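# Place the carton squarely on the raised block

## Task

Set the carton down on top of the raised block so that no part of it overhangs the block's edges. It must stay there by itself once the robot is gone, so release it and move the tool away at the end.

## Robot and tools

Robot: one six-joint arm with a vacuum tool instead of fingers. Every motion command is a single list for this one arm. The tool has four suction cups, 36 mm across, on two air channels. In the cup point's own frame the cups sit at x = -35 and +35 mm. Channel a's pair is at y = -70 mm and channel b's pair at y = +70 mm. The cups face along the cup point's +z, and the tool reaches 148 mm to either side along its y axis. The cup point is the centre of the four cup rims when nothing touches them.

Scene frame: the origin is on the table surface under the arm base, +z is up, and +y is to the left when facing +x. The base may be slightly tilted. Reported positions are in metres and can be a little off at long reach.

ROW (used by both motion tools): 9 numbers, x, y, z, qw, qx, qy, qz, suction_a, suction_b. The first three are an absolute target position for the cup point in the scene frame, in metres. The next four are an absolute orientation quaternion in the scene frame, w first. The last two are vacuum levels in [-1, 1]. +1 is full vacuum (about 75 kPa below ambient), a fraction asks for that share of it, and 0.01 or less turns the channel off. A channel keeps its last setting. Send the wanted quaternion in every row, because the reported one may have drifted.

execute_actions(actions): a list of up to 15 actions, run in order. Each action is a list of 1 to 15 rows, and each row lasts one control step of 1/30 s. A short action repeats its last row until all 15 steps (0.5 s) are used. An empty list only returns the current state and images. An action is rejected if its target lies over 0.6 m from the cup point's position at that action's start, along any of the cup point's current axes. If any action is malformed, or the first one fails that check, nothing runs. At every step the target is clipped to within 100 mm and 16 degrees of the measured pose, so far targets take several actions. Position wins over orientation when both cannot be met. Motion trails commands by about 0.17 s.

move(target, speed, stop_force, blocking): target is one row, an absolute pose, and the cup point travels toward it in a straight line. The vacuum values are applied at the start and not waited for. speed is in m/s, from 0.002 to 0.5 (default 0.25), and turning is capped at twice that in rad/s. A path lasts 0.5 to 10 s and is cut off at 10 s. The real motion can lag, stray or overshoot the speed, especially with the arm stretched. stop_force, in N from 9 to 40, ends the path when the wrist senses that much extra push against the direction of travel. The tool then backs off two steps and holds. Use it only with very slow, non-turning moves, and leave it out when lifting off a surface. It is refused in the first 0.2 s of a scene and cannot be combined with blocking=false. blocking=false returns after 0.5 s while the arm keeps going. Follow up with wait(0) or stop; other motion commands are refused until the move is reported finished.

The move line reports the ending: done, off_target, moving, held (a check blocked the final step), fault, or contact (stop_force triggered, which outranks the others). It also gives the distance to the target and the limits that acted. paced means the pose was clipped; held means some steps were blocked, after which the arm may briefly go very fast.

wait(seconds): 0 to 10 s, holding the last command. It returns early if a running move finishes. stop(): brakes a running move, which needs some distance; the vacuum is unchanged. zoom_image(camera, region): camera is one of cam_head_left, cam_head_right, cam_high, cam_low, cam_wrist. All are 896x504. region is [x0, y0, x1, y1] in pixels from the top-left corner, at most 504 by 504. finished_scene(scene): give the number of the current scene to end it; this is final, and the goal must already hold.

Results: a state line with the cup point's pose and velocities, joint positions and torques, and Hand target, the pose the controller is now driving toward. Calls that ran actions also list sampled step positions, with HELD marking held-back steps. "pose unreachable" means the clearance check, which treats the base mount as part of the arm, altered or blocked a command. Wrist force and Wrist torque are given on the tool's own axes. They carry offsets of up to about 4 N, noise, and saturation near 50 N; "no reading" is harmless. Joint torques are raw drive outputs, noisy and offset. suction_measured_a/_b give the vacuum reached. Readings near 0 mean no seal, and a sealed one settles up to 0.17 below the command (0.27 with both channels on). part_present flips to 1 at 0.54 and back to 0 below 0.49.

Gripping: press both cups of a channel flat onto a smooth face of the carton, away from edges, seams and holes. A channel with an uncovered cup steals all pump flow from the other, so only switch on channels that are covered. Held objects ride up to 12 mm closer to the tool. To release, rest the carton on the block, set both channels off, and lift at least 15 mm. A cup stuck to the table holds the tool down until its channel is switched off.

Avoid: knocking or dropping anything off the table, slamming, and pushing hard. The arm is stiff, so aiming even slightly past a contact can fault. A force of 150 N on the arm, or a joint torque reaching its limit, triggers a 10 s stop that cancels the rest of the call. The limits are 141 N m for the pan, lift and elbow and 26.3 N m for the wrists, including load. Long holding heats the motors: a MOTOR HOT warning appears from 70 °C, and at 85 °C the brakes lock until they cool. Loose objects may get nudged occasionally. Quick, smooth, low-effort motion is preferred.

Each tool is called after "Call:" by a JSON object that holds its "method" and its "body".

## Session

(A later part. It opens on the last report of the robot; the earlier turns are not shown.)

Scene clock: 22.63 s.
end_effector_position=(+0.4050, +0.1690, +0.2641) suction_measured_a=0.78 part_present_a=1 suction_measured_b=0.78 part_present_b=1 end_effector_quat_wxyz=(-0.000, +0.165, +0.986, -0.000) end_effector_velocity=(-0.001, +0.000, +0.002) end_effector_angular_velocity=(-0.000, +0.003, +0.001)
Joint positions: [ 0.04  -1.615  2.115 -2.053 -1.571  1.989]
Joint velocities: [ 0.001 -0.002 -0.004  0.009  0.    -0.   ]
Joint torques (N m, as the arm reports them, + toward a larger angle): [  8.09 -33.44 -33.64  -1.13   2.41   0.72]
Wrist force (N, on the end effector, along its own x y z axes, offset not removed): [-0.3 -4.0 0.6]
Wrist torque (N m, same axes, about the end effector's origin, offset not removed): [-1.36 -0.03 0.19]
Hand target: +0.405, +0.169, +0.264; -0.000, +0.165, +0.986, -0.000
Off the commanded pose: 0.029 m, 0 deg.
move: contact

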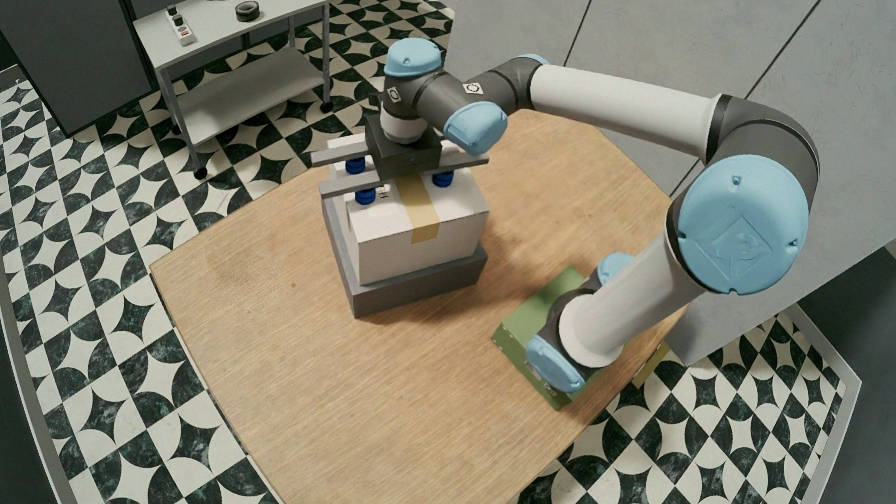

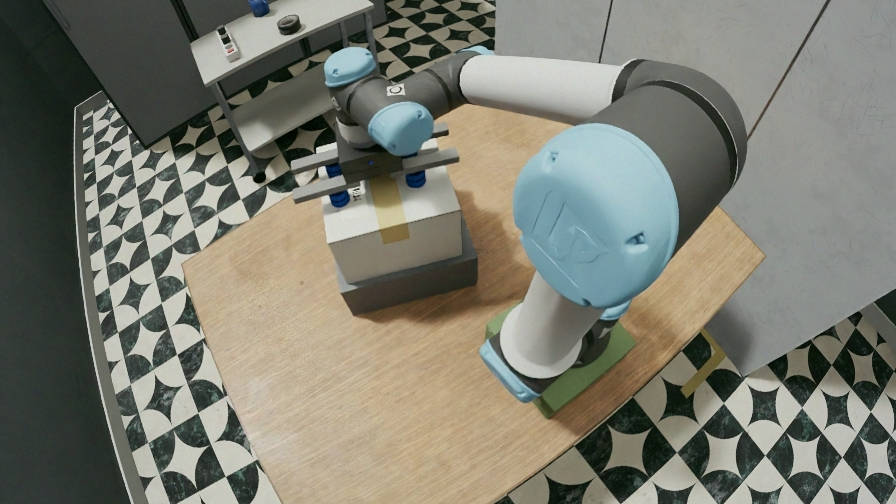

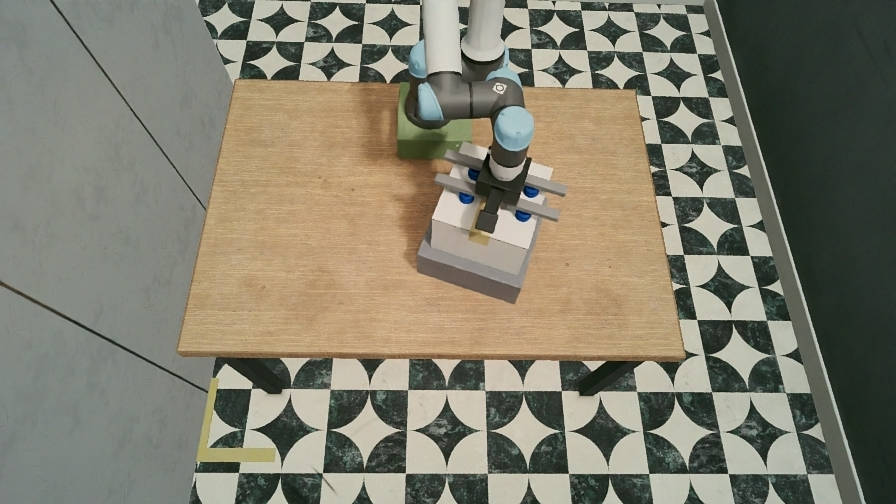

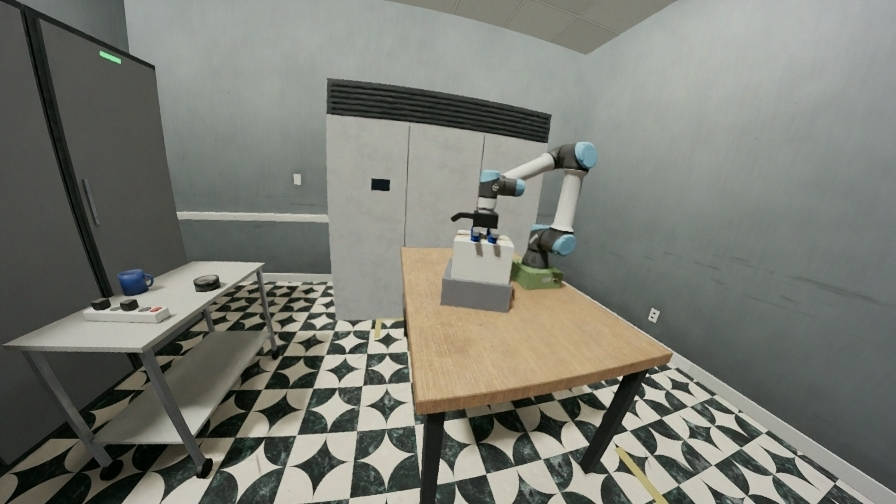

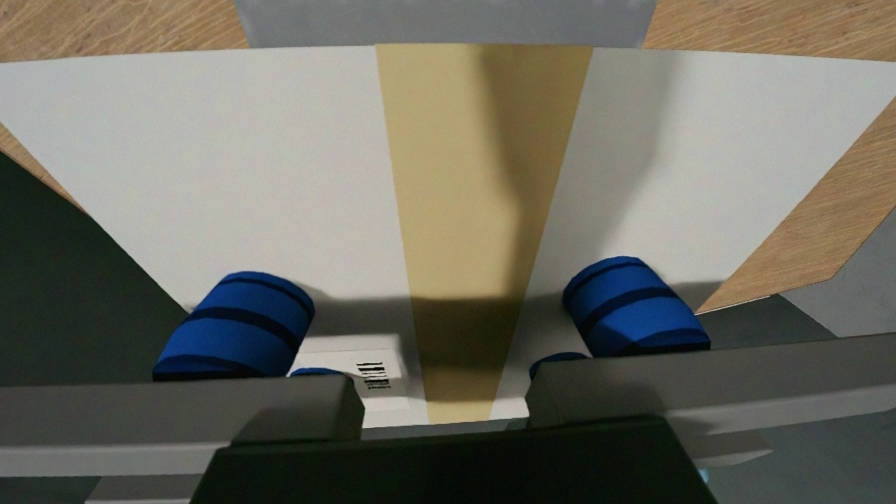

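Call:
{"method": "execute_actions", "body": {"actions": [[[0.405,0.169,0.267,0,0.165,0.9863,0,0,0]]]}}

Call:
{"method": "move", "body": {"target": [0.405,0.169,0.40,0,0.165,0.9863,0,0,0], "speed": 0.15}}

Scene clock: 23.70 s.
end_effector_position=(+0.4050, +0.1690, +0.2670) suction_measured_a=0.00 part_present_a=0 suction_measured_b=0.00 part_present_b=0 end_effector_quat_wxyz=(+0.000, +0.165, +0.986, +0.000) end_effector_velocity=(-0.000, +0.000, +0.000) end_effector_angular_velocity=(+0.001, -0.000, -0.001)
Joint positions: [ 0.04  -1.619  2.11  -2.045 -1.571  1.989]
Joint velocities: [ 0.    -0.    -0.     0.     0.001  0.001]
Joint torques (N m, as the arm reports them, + toward a larger angle): [ 11.15  -8.66 -11.3    2.99   0.2    1.05]
Wrist force (N, on the end effector, along its own x y z axes, offset not removed): [5.2 -2.6 -50.0]
Wrist torque (N m, same axes, about the end effector's origin, offset not removed): [-0.25 -0.26 -0.16]
Hand target: +0.405, +0.169, +0.267; +0.000, +0.165, +0.986, +0.000
Off the commanded pose: 0.000 m, 0 deg.
Step readings (end_effector_position):
0: (+0.4050, +0.1690, +0.2644)
1: (+0.4050, +0.1690, +0.2645)
2: (+0.4051, +0.1690, +0.2650)
4: (+0.4053, +0.1690, +0.2663)
8: (+0.4051, +0.1690, +0.2670)
15: end_effector_position above

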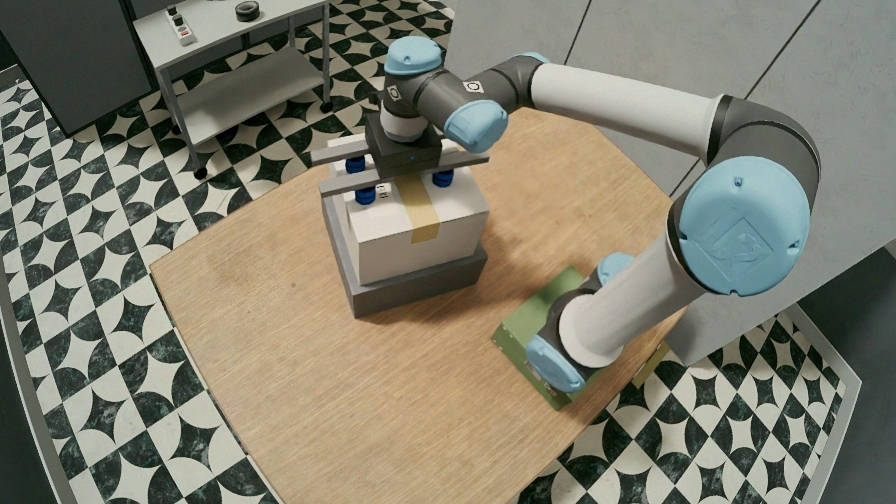

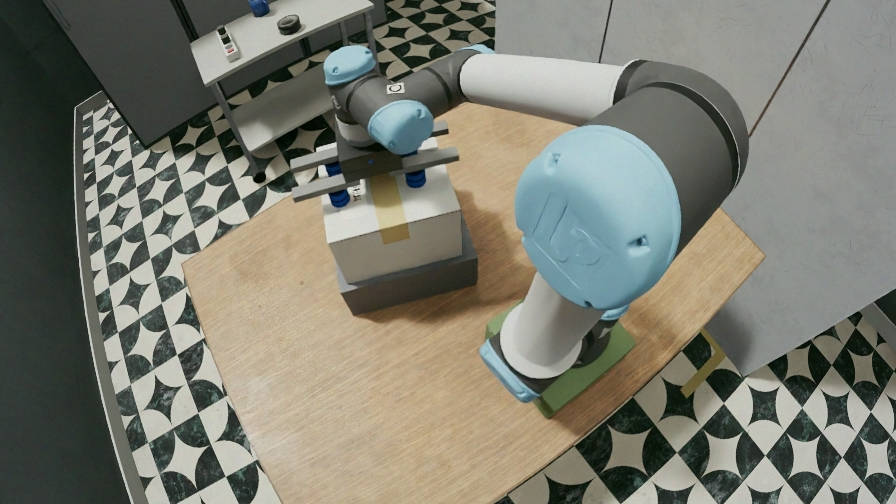

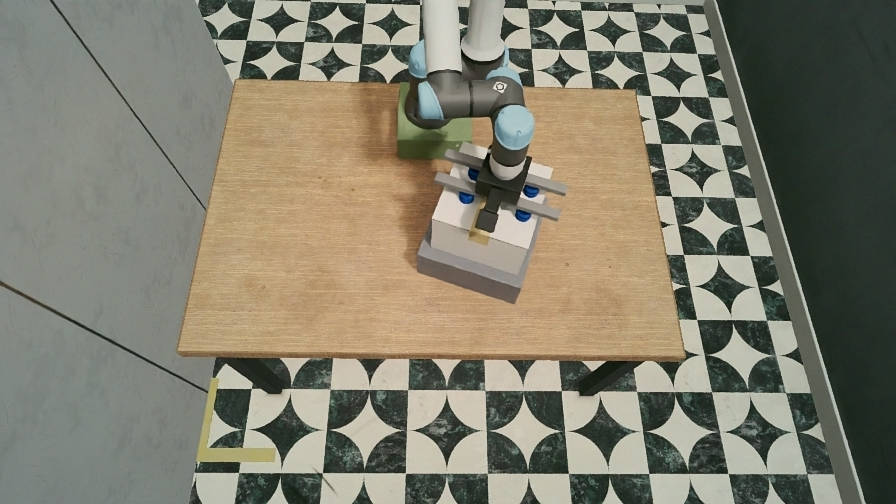

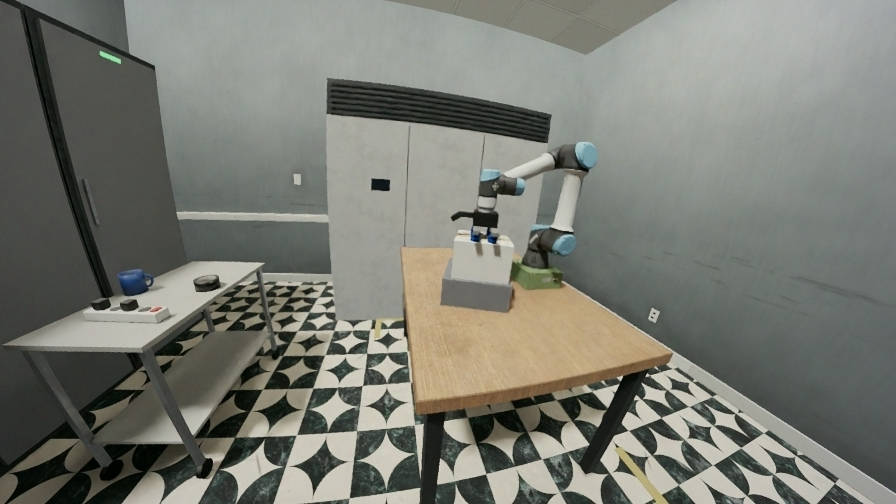

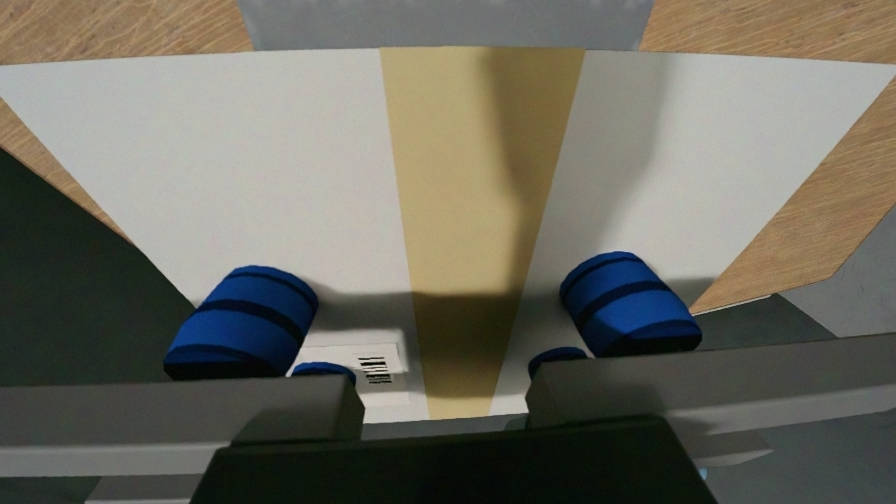

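Scene clock: 25.10 s.
end_effector_position=(+0.4050, +0.1690, +0.3999) suction_measured_a=0.00 part_present_a=0 suction_measured_b=0.00 part_present_b=0 end_effector_quat_wxyz=(+0.000, +0.165, +0.986, +0.000) end_effector_velocity=(+0.001, -0.000, +0.002) end_effector_angular_velocity=(-0.000, +0.001, +0.000)
Joint positions: [ 0.04  -1.716  1.839 -1.676 -1.571  1.989]
Joint velocities: [-0.001  0.001 -0.006  0.006 -0.    -0.001]
Joint torques (N m, as the arm reports them, + toward a larger angle): [-10.2  -24.58 -36.66  -1.69   2.13  -2.17]
Wrist force (N, on the end effector, along its own x y z axes, offset not removed): [-1.5 5.0 -1.1]
Wrist torque (N m, same axes, about the end effector's origin, offset not removed): [0.74 0.17 0.12]
Hand target: +0.405, +0.169, +0.400; +0.000, +0.165, +0.986, +0.000
Off the commanded pose: 0.000 m, 0 deg.
move: done

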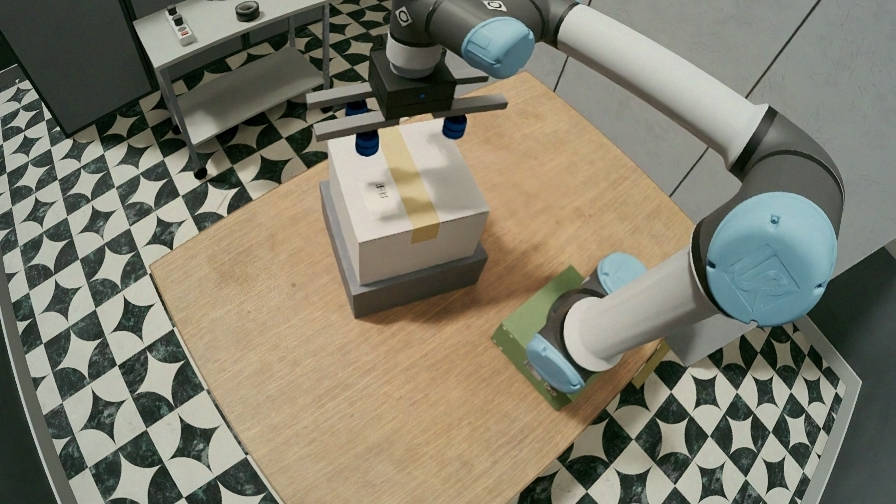

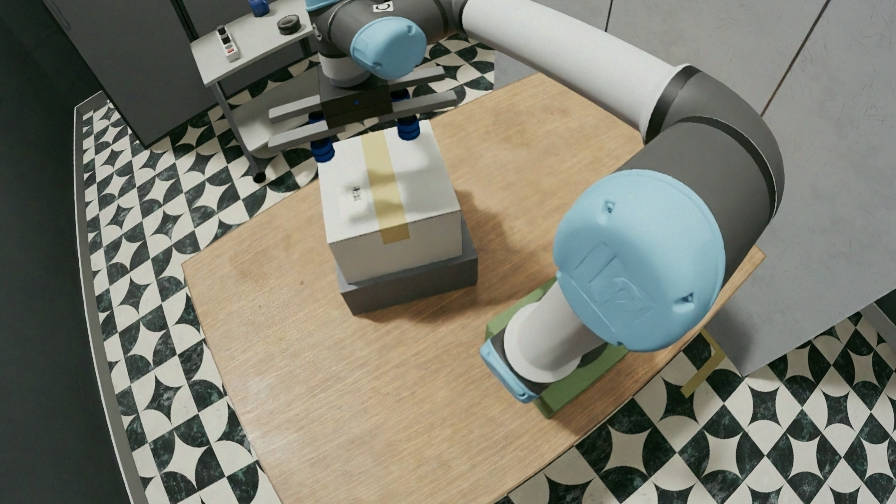

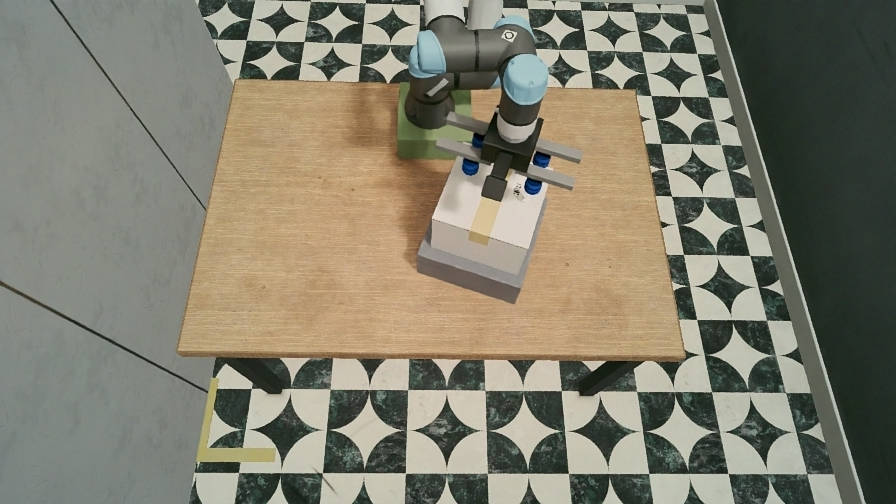

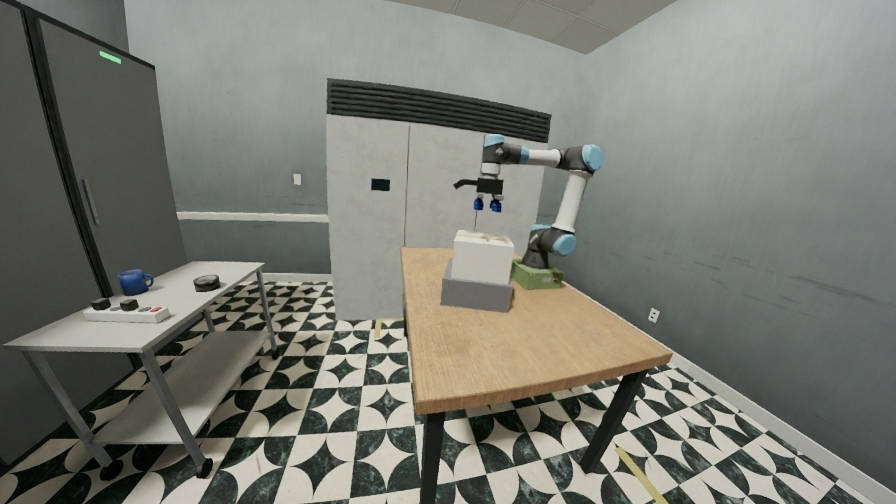

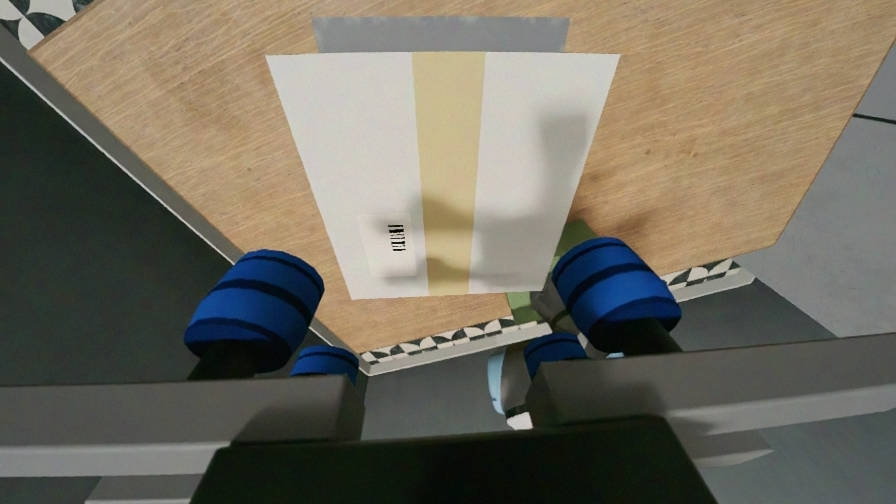

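Call:
{"method": "execute_actions", "body": {"actions": []}}

Scene clock: 25.47 s.
end_effector_position=(+0.4050, +0.1690, +0.4001) suction_measured_a=0.00 part_present_a=0 suction_measured_b=0.00 part_present_b=0 end_effector_quat_wxyz=(+0.000, +0.165, +0.986, +0.000) end_effector_velocity=(-0.000, -0.000, +0.001) end_effector_angular_velocity=(-0.000, -0.000, -0.002)
Joint positions: [ 0.04  -1.716  1.839 -1.676 -1.571  1.989]
Joint velocities: [-0.001 -0.001 -0.     0.001 -0.     0.001]
Joint torques (N m, as the arm reports them, + toward a larger angle): [ -9.97 -16.45 -37.07  -1.82   1.25  -2.09]
Wrist force (N, on the end effector, along its own x y z axes, offset not removed): [-1.4 2.2 5.2]
Wrist torque (N m, same axes, about the end effector's origin, offset not removed): [0.41 0.00 -0.01]
Hand target: +0.405, +0.169, +0.400; +0.000, +0.165, +0.986, +0.000
Off the commanded pose: 0.000 m, 0 deg.

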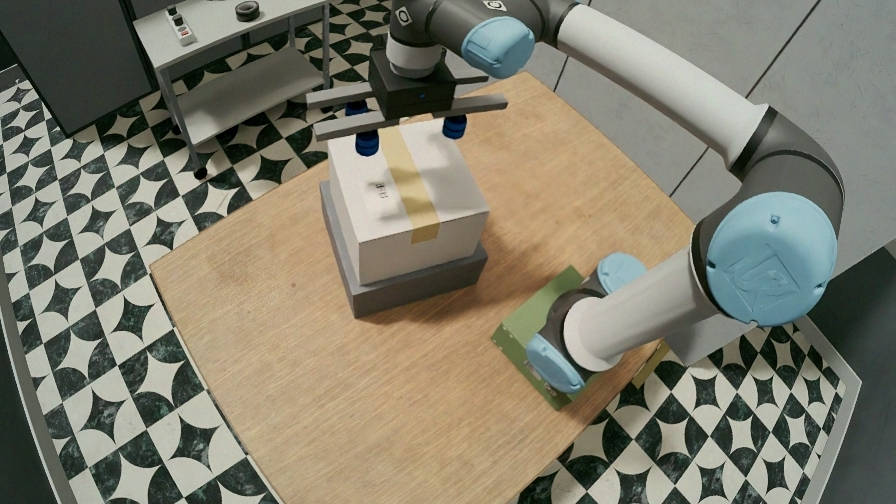

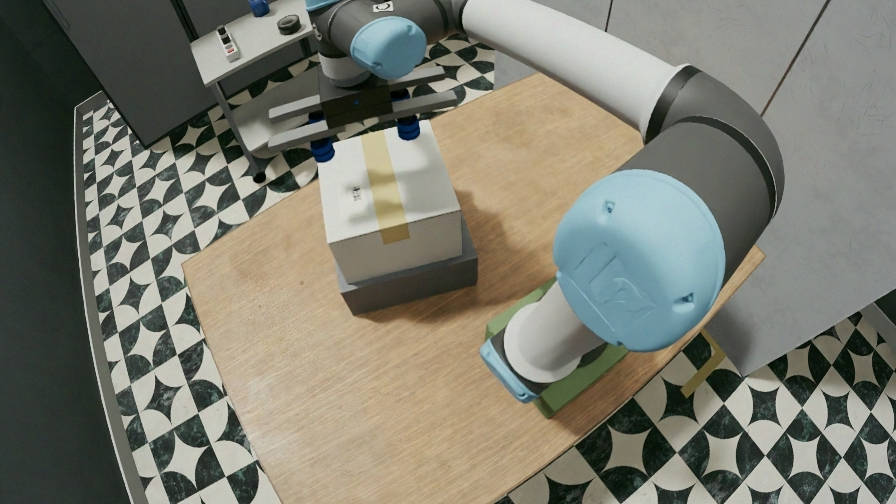

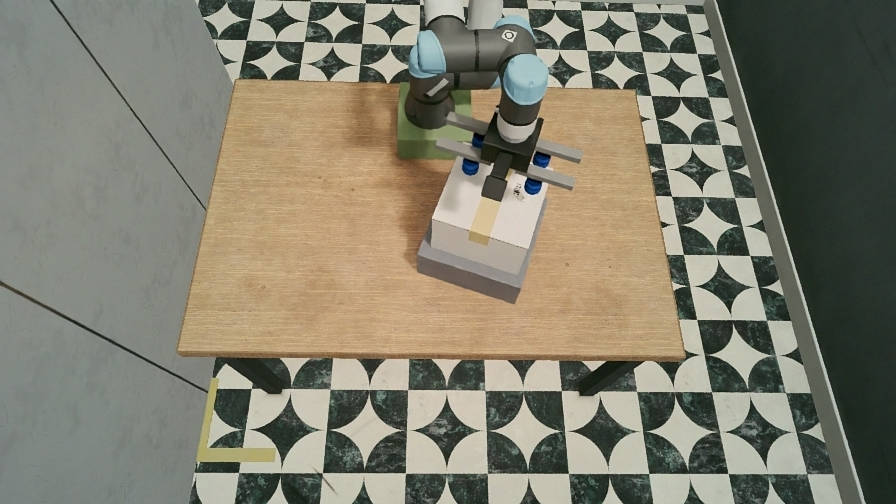

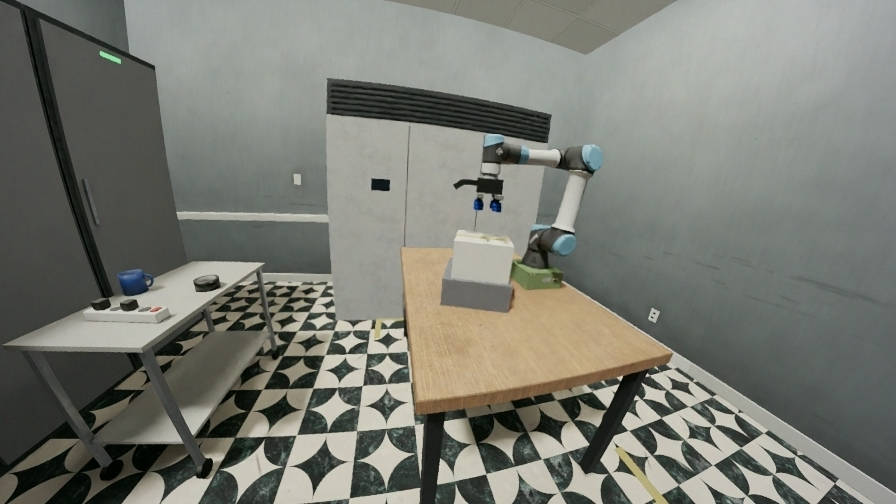

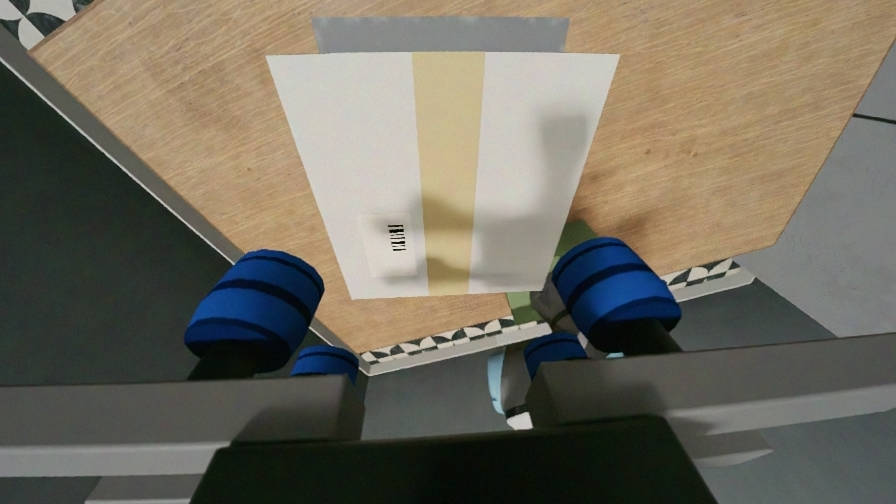

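Call:
{"method": "finished_scene", "body": {"scene": 2}}

The scene is finished: the task was done.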